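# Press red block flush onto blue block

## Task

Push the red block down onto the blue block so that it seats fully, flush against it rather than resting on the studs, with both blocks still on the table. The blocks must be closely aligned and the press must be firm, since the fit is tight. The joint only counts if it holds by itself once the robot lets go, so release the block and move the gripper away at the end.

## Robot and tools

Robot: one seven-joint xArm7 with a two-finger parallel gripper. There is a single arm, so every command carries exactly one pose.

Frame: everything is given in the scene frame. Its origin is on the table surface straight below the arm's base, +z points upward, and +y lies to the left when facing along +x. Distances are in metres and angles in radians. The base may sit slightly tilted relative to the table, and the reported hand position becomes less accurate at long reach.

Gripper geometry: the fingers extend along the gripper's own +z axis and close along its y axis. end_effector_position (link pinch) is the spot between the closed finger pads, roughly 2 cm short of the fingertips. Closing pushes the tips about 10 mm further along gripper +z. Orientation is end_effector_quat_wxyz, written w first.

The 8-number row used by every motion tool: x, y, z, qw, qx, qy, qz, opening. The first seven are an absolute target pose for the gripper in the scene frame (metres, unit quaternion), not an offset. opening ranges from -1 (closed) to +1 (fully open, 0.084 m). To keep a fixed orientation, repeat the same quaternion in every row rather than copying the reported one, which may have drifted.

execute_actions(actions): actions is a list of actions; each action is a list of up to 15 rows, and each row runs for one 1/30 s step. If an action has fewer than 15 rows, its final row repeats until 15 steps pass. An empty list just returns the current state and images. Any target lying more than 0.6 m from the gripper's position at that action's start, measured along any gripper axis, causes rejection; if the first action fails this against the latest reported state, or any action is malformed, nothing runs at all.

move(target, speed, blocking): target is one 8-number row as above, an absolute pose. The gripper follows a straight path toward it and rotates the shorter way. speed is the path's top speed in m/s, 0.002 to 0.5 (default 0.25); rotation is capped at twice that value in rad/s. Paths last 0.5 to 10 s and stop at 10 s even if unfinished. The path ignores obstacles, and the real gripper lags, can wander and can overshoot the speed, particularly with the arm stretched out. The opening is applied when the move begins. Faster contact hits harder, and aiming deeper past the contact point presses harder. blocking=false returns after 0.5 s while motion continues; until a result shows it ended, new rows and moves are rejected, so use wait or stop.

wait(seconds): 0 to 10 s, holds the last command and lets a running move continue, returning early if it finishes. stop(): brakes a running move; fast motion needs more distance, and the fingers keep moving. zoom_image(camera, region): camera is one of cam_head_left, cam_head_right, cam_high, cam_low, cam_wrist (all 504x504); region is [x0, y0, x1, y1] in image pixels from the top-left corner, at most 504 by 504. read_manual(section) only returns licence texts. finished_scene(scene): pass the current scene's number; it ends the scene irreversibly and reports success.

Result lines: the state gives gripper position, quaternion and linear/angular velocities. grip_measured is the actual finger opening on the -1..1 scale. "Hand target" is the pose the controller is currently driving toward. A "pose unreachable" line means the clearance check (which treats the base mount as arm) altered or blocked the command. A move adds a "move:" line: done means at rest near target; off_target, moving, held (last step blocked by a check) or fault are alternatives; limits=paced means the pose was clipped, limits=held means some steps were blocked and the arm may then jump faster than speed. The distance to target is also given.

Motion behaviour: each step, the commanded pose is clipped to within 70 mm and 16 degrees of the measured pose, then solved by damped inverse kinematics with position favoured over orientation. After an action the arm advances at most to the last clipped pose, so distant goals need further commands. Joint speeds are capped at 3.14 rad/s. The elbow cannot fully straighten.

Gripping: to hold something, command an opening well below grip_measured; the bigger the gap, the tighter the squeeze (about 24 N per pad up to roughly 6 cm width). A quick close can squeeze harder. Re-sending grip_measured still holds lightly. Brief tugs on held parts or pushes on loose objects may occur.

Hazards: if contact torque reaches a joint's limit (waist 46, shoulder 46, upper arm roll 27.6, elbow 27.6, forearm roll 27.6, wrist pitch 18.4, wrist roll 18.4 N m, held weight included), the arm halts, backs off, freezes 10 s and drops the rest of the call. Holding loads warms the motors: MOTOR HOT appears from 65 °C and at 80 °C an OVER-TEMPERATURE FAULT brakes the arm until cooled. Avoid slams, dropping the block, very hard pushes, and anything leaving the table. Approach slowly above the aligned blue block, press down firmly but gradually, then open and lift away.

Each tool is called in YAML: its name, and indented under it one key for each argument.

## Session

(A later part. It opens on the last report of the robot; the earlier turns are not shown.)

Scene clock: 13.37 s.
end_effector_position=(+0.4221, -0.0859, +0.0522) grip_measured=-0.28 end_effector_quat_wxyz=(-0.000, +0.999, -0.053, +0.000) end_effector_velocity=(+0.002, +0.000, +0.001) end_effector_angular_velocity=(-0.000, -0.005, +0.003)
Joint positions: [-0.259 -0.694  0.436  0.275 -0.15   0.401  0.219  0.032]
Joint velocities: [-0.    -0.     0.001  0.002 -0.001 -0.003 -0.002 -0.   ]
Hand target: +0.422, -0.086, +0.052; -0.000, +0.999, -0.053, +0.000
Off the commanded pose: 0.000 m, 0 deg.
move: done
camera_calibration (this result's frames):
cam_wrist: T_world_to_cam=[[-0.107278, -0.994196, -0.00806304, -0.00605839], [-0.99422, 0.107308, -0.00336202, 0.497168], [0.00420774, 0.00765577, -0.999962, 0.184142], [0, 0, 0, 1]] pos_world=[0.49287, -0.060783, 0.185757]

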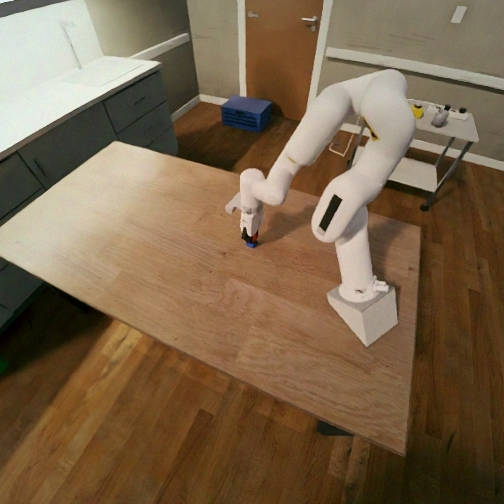

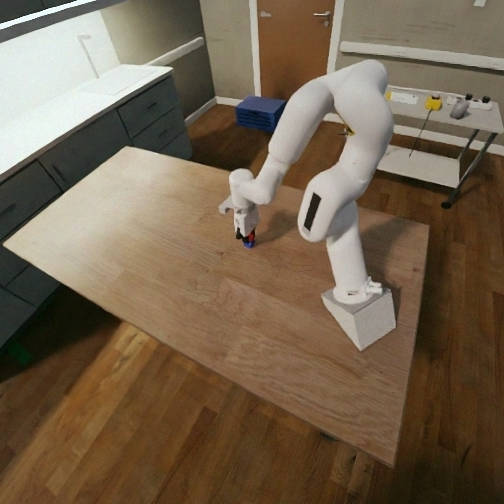

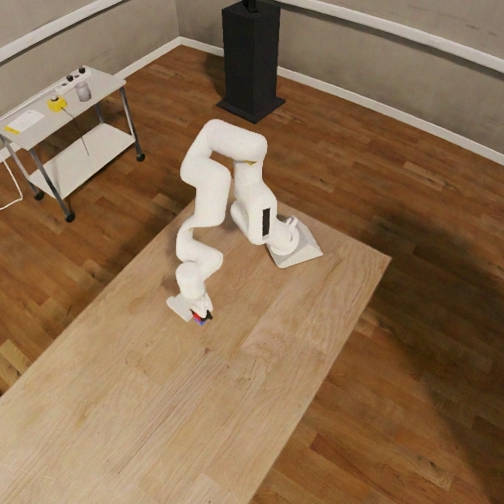

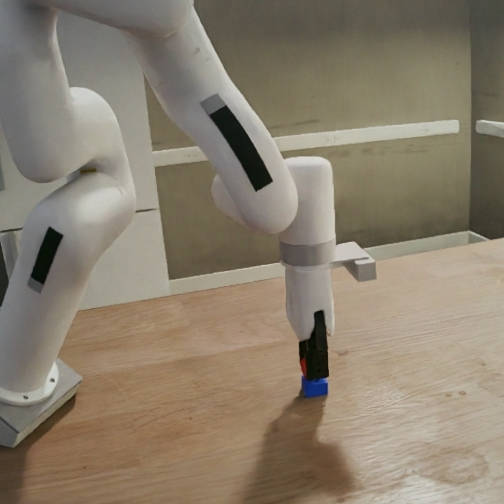

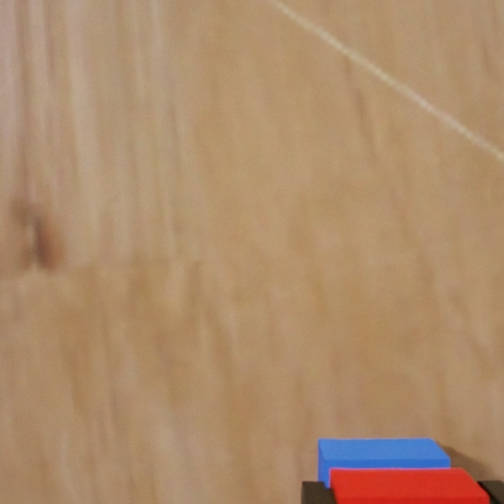

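move:
  target: [0.4216,-0.0855,0.050,0,0.9986,-0.0532,0,-1]
  speed: 0.02

move:
  target: [0.4216,-0.0855,0.040,0,0.9986,-0.0532,0,-1]
  speed: 0.02

zoom_image:
  camera: "cam_low"
  region: [260, 320, 370, 410]

Scene clock: 14.20 s.
end_effector_position=(+0.4216, -0.0855, +0.0500) grip_measured=-0.28 end_effector_quat_wxyz=(-0.000, +0.999, -0.053, +0.000) end_effector_velocity=(+0.001, +0.000, +0.000) end_effector_angular_velocity=(+0.000, -0.002, +0.000)
Joint positions: [-0.265 -0.687  0.441  0.273 -0.153  0.391  0.223  0.032]
Joint velocities: [ 0.001 -0.     0.     0.    -0.    -0.002  0.001 -0.   ]
Hand target: +0.422, -0.085, +0.050; -0.000, +0.999, -0.053, +0.000
Off the commanded pose: 0.000 m, 0 deg.
move: done
camera_calibration (this result's frames):
cam_wrist: T_world_to_cam=[[-0.107309, -0.994194, -0.00788455, -0.0056896], [-0.994218, 0.107336, -0.00308595, 0.496636], [0.00391434, 0.00750781, -0.999964, 0.182091], [0, 0, 0, 1]] pos_world=[0.492441, -0.0603307, 0.183572]

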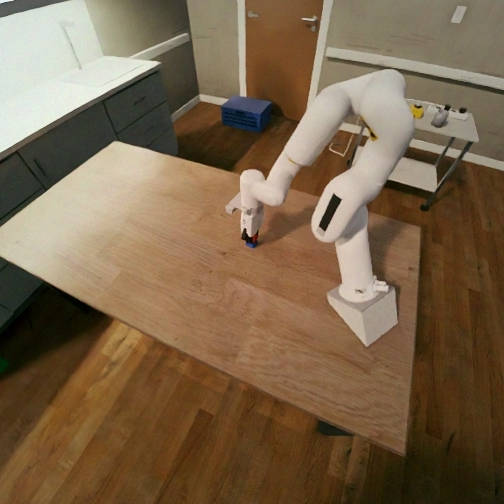

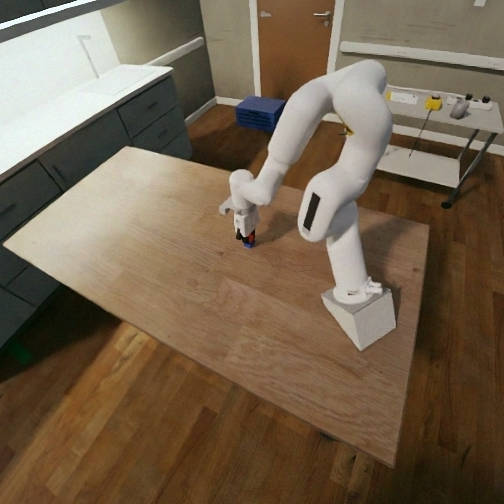

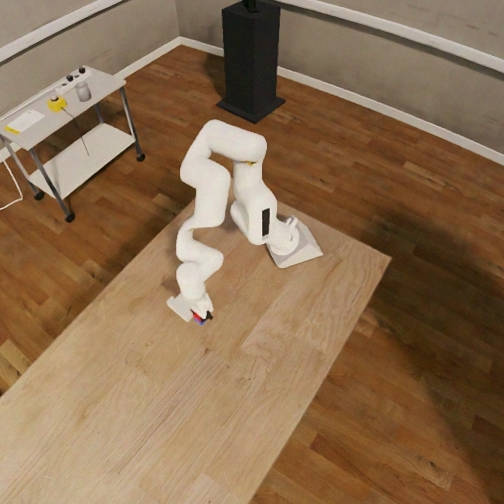

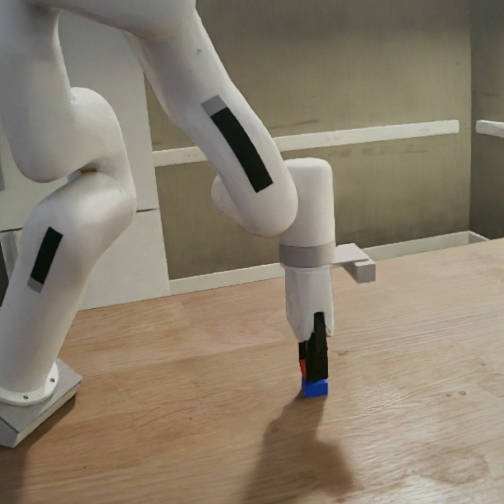

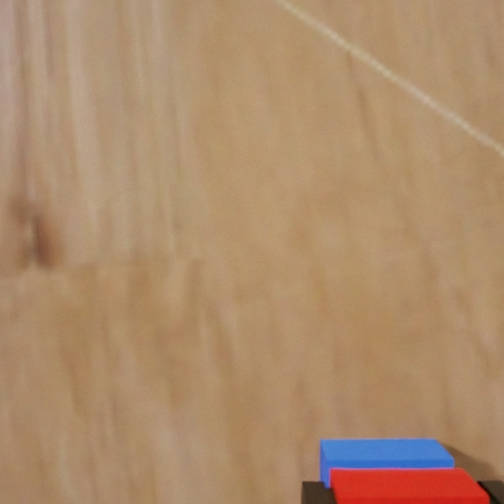

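Scene clock: 14.93 s.
end_effector_position=(+0.4243, -0.0855, +0.0417) grip_measured=-0.28 end_effector_quat_wxyz=(+0.000, +0.999, -0.053, +0.003) end_effector_velocity=(-0.002, -0.000, -0.002) end_effector_angular_velocity=(+0.002, +0.004, -0.000)
Joint positions: [-0.297 -0.649  0.461  0.276 -0.171  0.345  0.235  0.032]
Joint velocities: [-0.004  0.008  0.    -0.002 -0.001 -0.007 -0.001  0.   ]
Hand target: +0.422, -0.085, +0.040; -0.000, +0.999, -0.053, +0.000
Off the commanded pose: 0.003 m, 0 deg.
move: done
camera_calibration (this result's frames):
cam_wrist: T_world_to_cam=[[-0.106694, -0.994259, -0.00808169, -0.00571266], [-0.994234, 0.106772, -0.00989005, 0.499504], [0.0106962, 0.00697988, -0.999918, 0.170875], [0, 0, 0, 1]] pos_world=[0.494187, -0.0602056, 0.175755]

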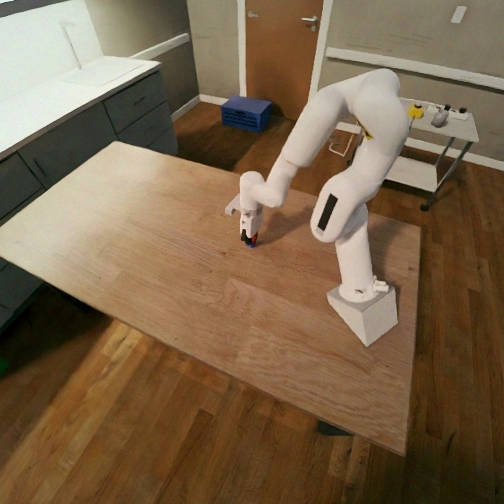

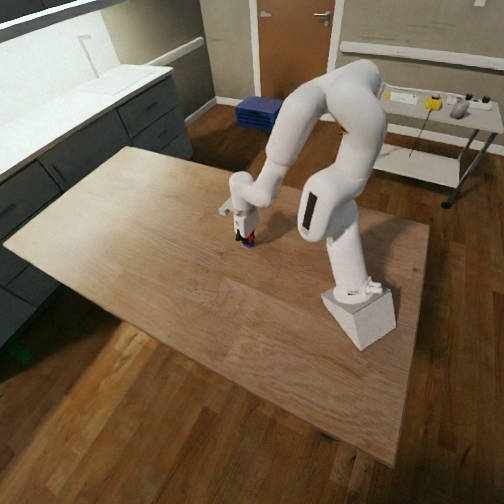

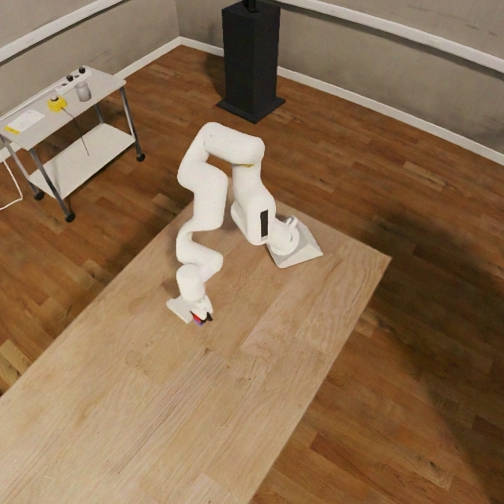

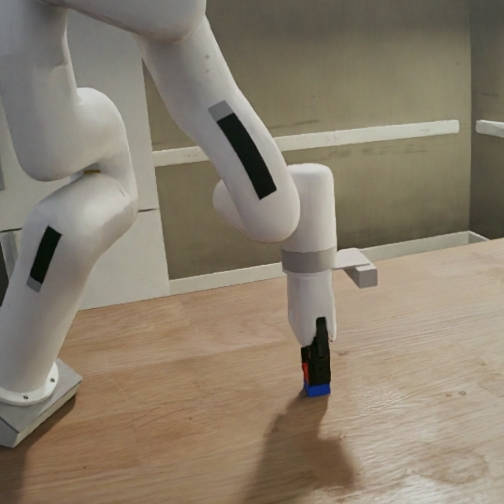

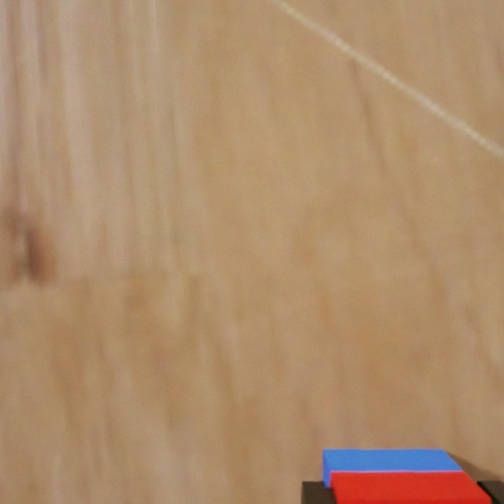

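Region (260, 320, 370, 410) of cam_low's 504x504 image, scaled by 4.582, with more detail than that image has; it fills the top 412 rows of this view, and the rest is white.

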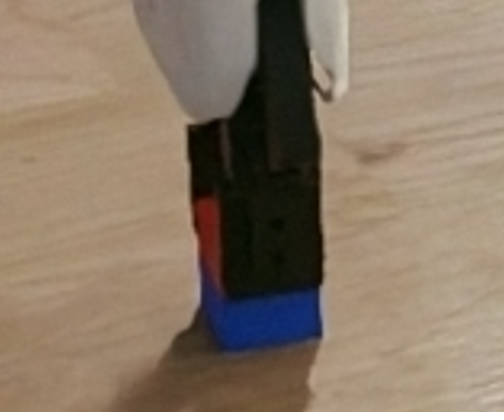

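Looks seated. Release and lift.

move:
  target: [0.423,-0.0855,0.043,0,0.9986,-0.0532,0,1]
  speed: 0.02

move:
  target: [0.423,-0.0855,0.13,0,0.9986,-0.0532,0,1]

zoom_image:
  camera: "cam_low"
  region: [260, 320, 370, 410]

Scene clock: 15.73 s.
end_effector_position=(+0.4229, -0.0855, +0.0429) grip_measured=+1.00 end_effector_quat_wxyz=(-0.000, +0.999, -0.053, -0.000) end_effector_velocity=(+0.000, +0.000, +0.000) end_effector_angular_velocity=(+0.000, -0.000, +0.002)
Joint positions: [-0.29  -0.654  0.456  0.277 -0.166  0.36   0.232  0.084]
Joint velocities: [ 0.001 -0.001  0.     0.001  0.     0.001 -0.001 -0.   ]
Hand target: +0.423, -0.086, +0.043; -0.000, +0.999, -0.053, +0.000
Off the commanded pose: 0.000 m, 0 deg.
move: done
camera_calibration (this result's frames):
cam_wrist: T_world_to_cam=[[-0.10733, -0.994192, -0.00787574, -0.00560947], [-0.994217, 0.107355, -0.00278656, 0.497885], [0.00361587, 0.00753111, -0.999965, 0.175116], [0, 0, 0, 1]] pos_world=[0.49377, -0.0603462, 0.176453]

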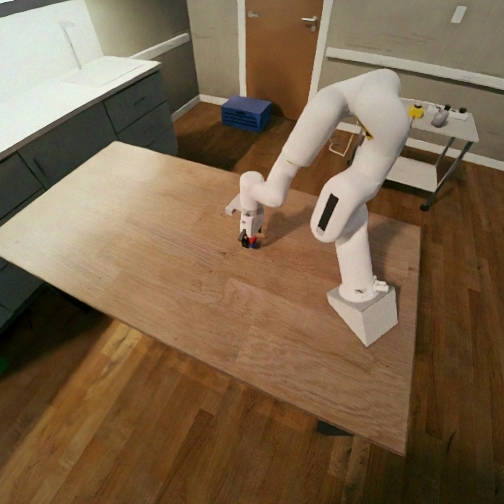

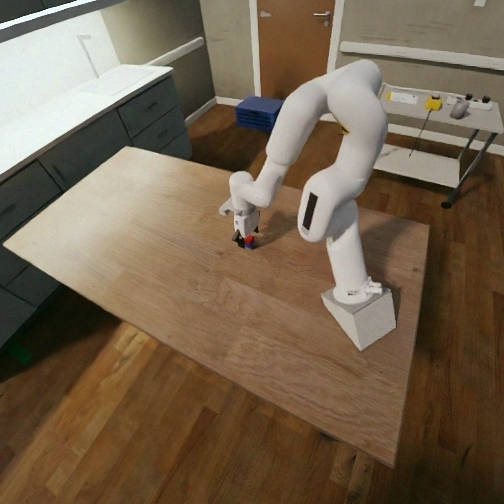

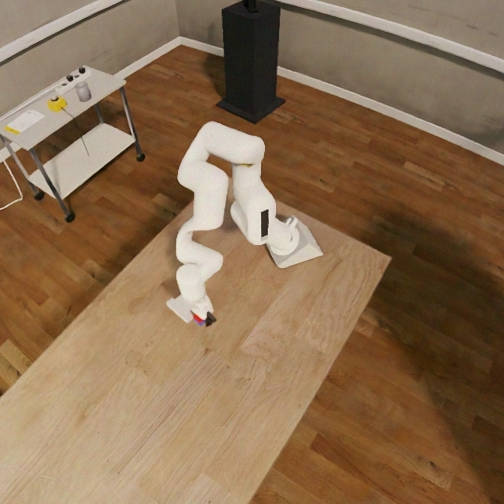

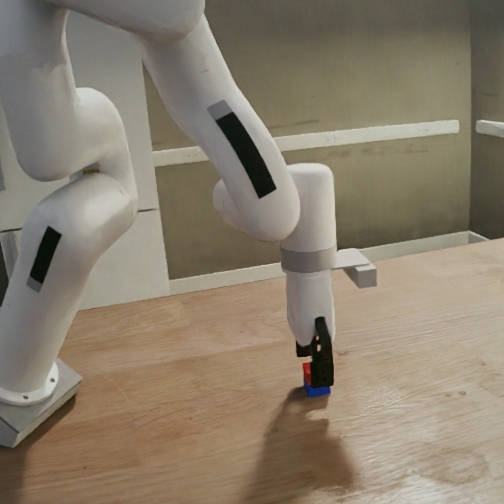

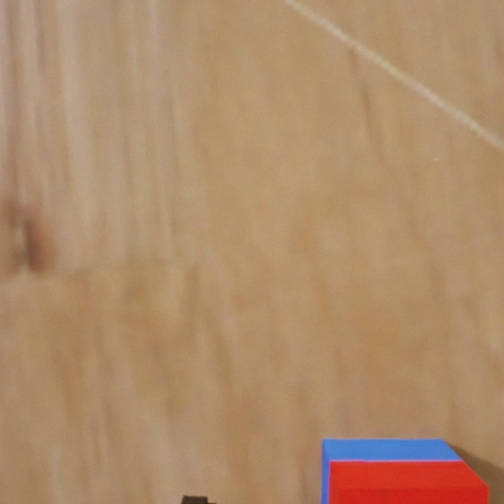

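Scene clock: 16.60 s.
end_effector_position=(+0.4228, -0.0859, +0.1292) grip_measured=+1.00 end_effector_quat_wxyz=(+0.000, +0.999, -0.053, -0.001) end_effector_velocity=(+0.003, -0.000, +0.003) end_effector_angular_velocity=(-0.000, -0.009, +0.000)
Joint positions: [-0.121 -0.955  0.381  0.334 -0.058  0.739  0.159  0.084]
Joint velocities: [ 0.002 -0.003 -0.001  0.006 -0.     0.001 -0.    -0.   ]
Hand target: +0.423, -0.086, +0.130; +0.000, +0.999, -0.053, -0.000
Off the commanded pose: 0.001 m, 0 deg.
move: done
camera_calibration (this result's frames):
cam_wrist: T_world_to_cam=[[-0.107617, -0.994168, -0.0070063, -0.00527851], [-0.99419, 0.10763, -0.00148882, 0.497865], [0.00223423, 0.00680537, -0.999974, 0.261918], [0, 0, 0, 1]] pos_world=[0.493819, -0.0606155, 0.262616]

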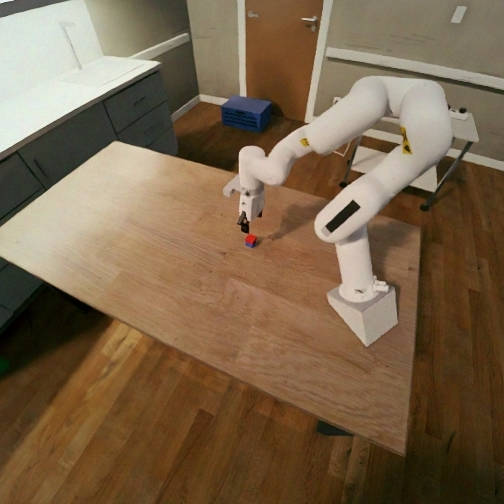

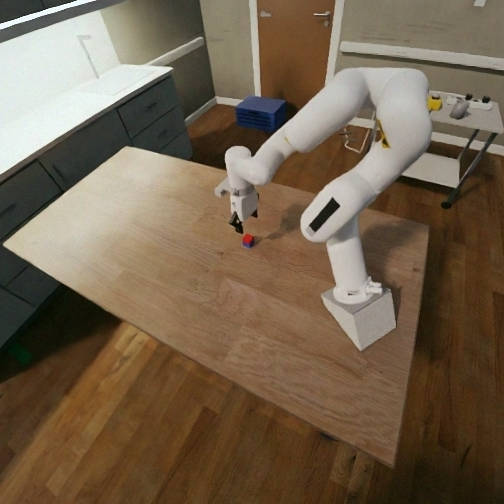

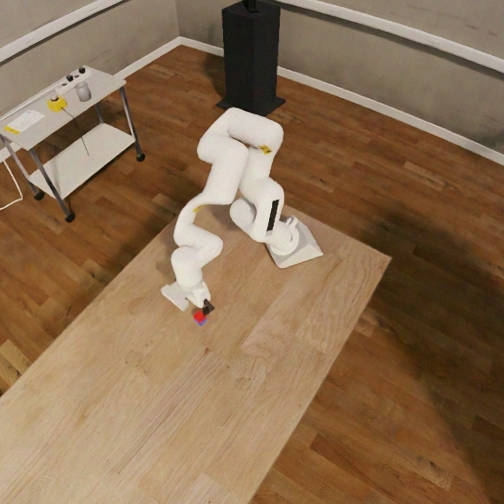

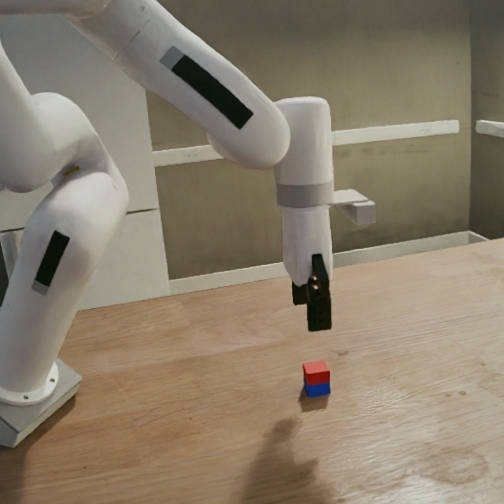

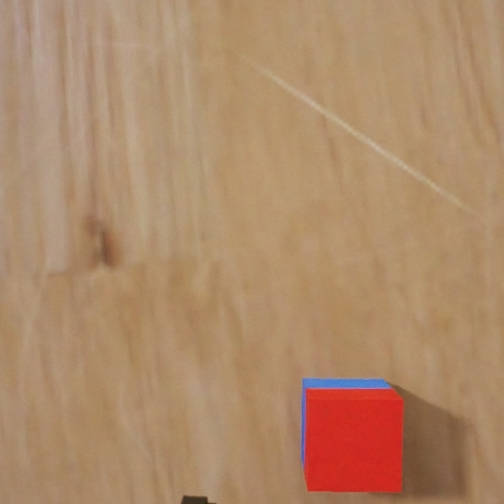

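Region (260, 320, 370, 410) of cam_low's 504x504 image, scaled by 4.582, with more detail than that image has; it fills the top 412 rows of this view, and the rest is white.

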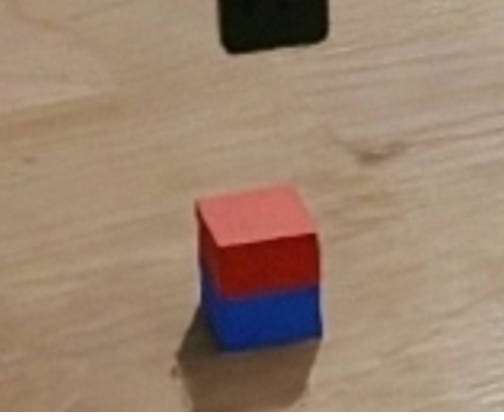

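Flush.

finished_scene:
  scene: 1

The scene is finished: the task was done.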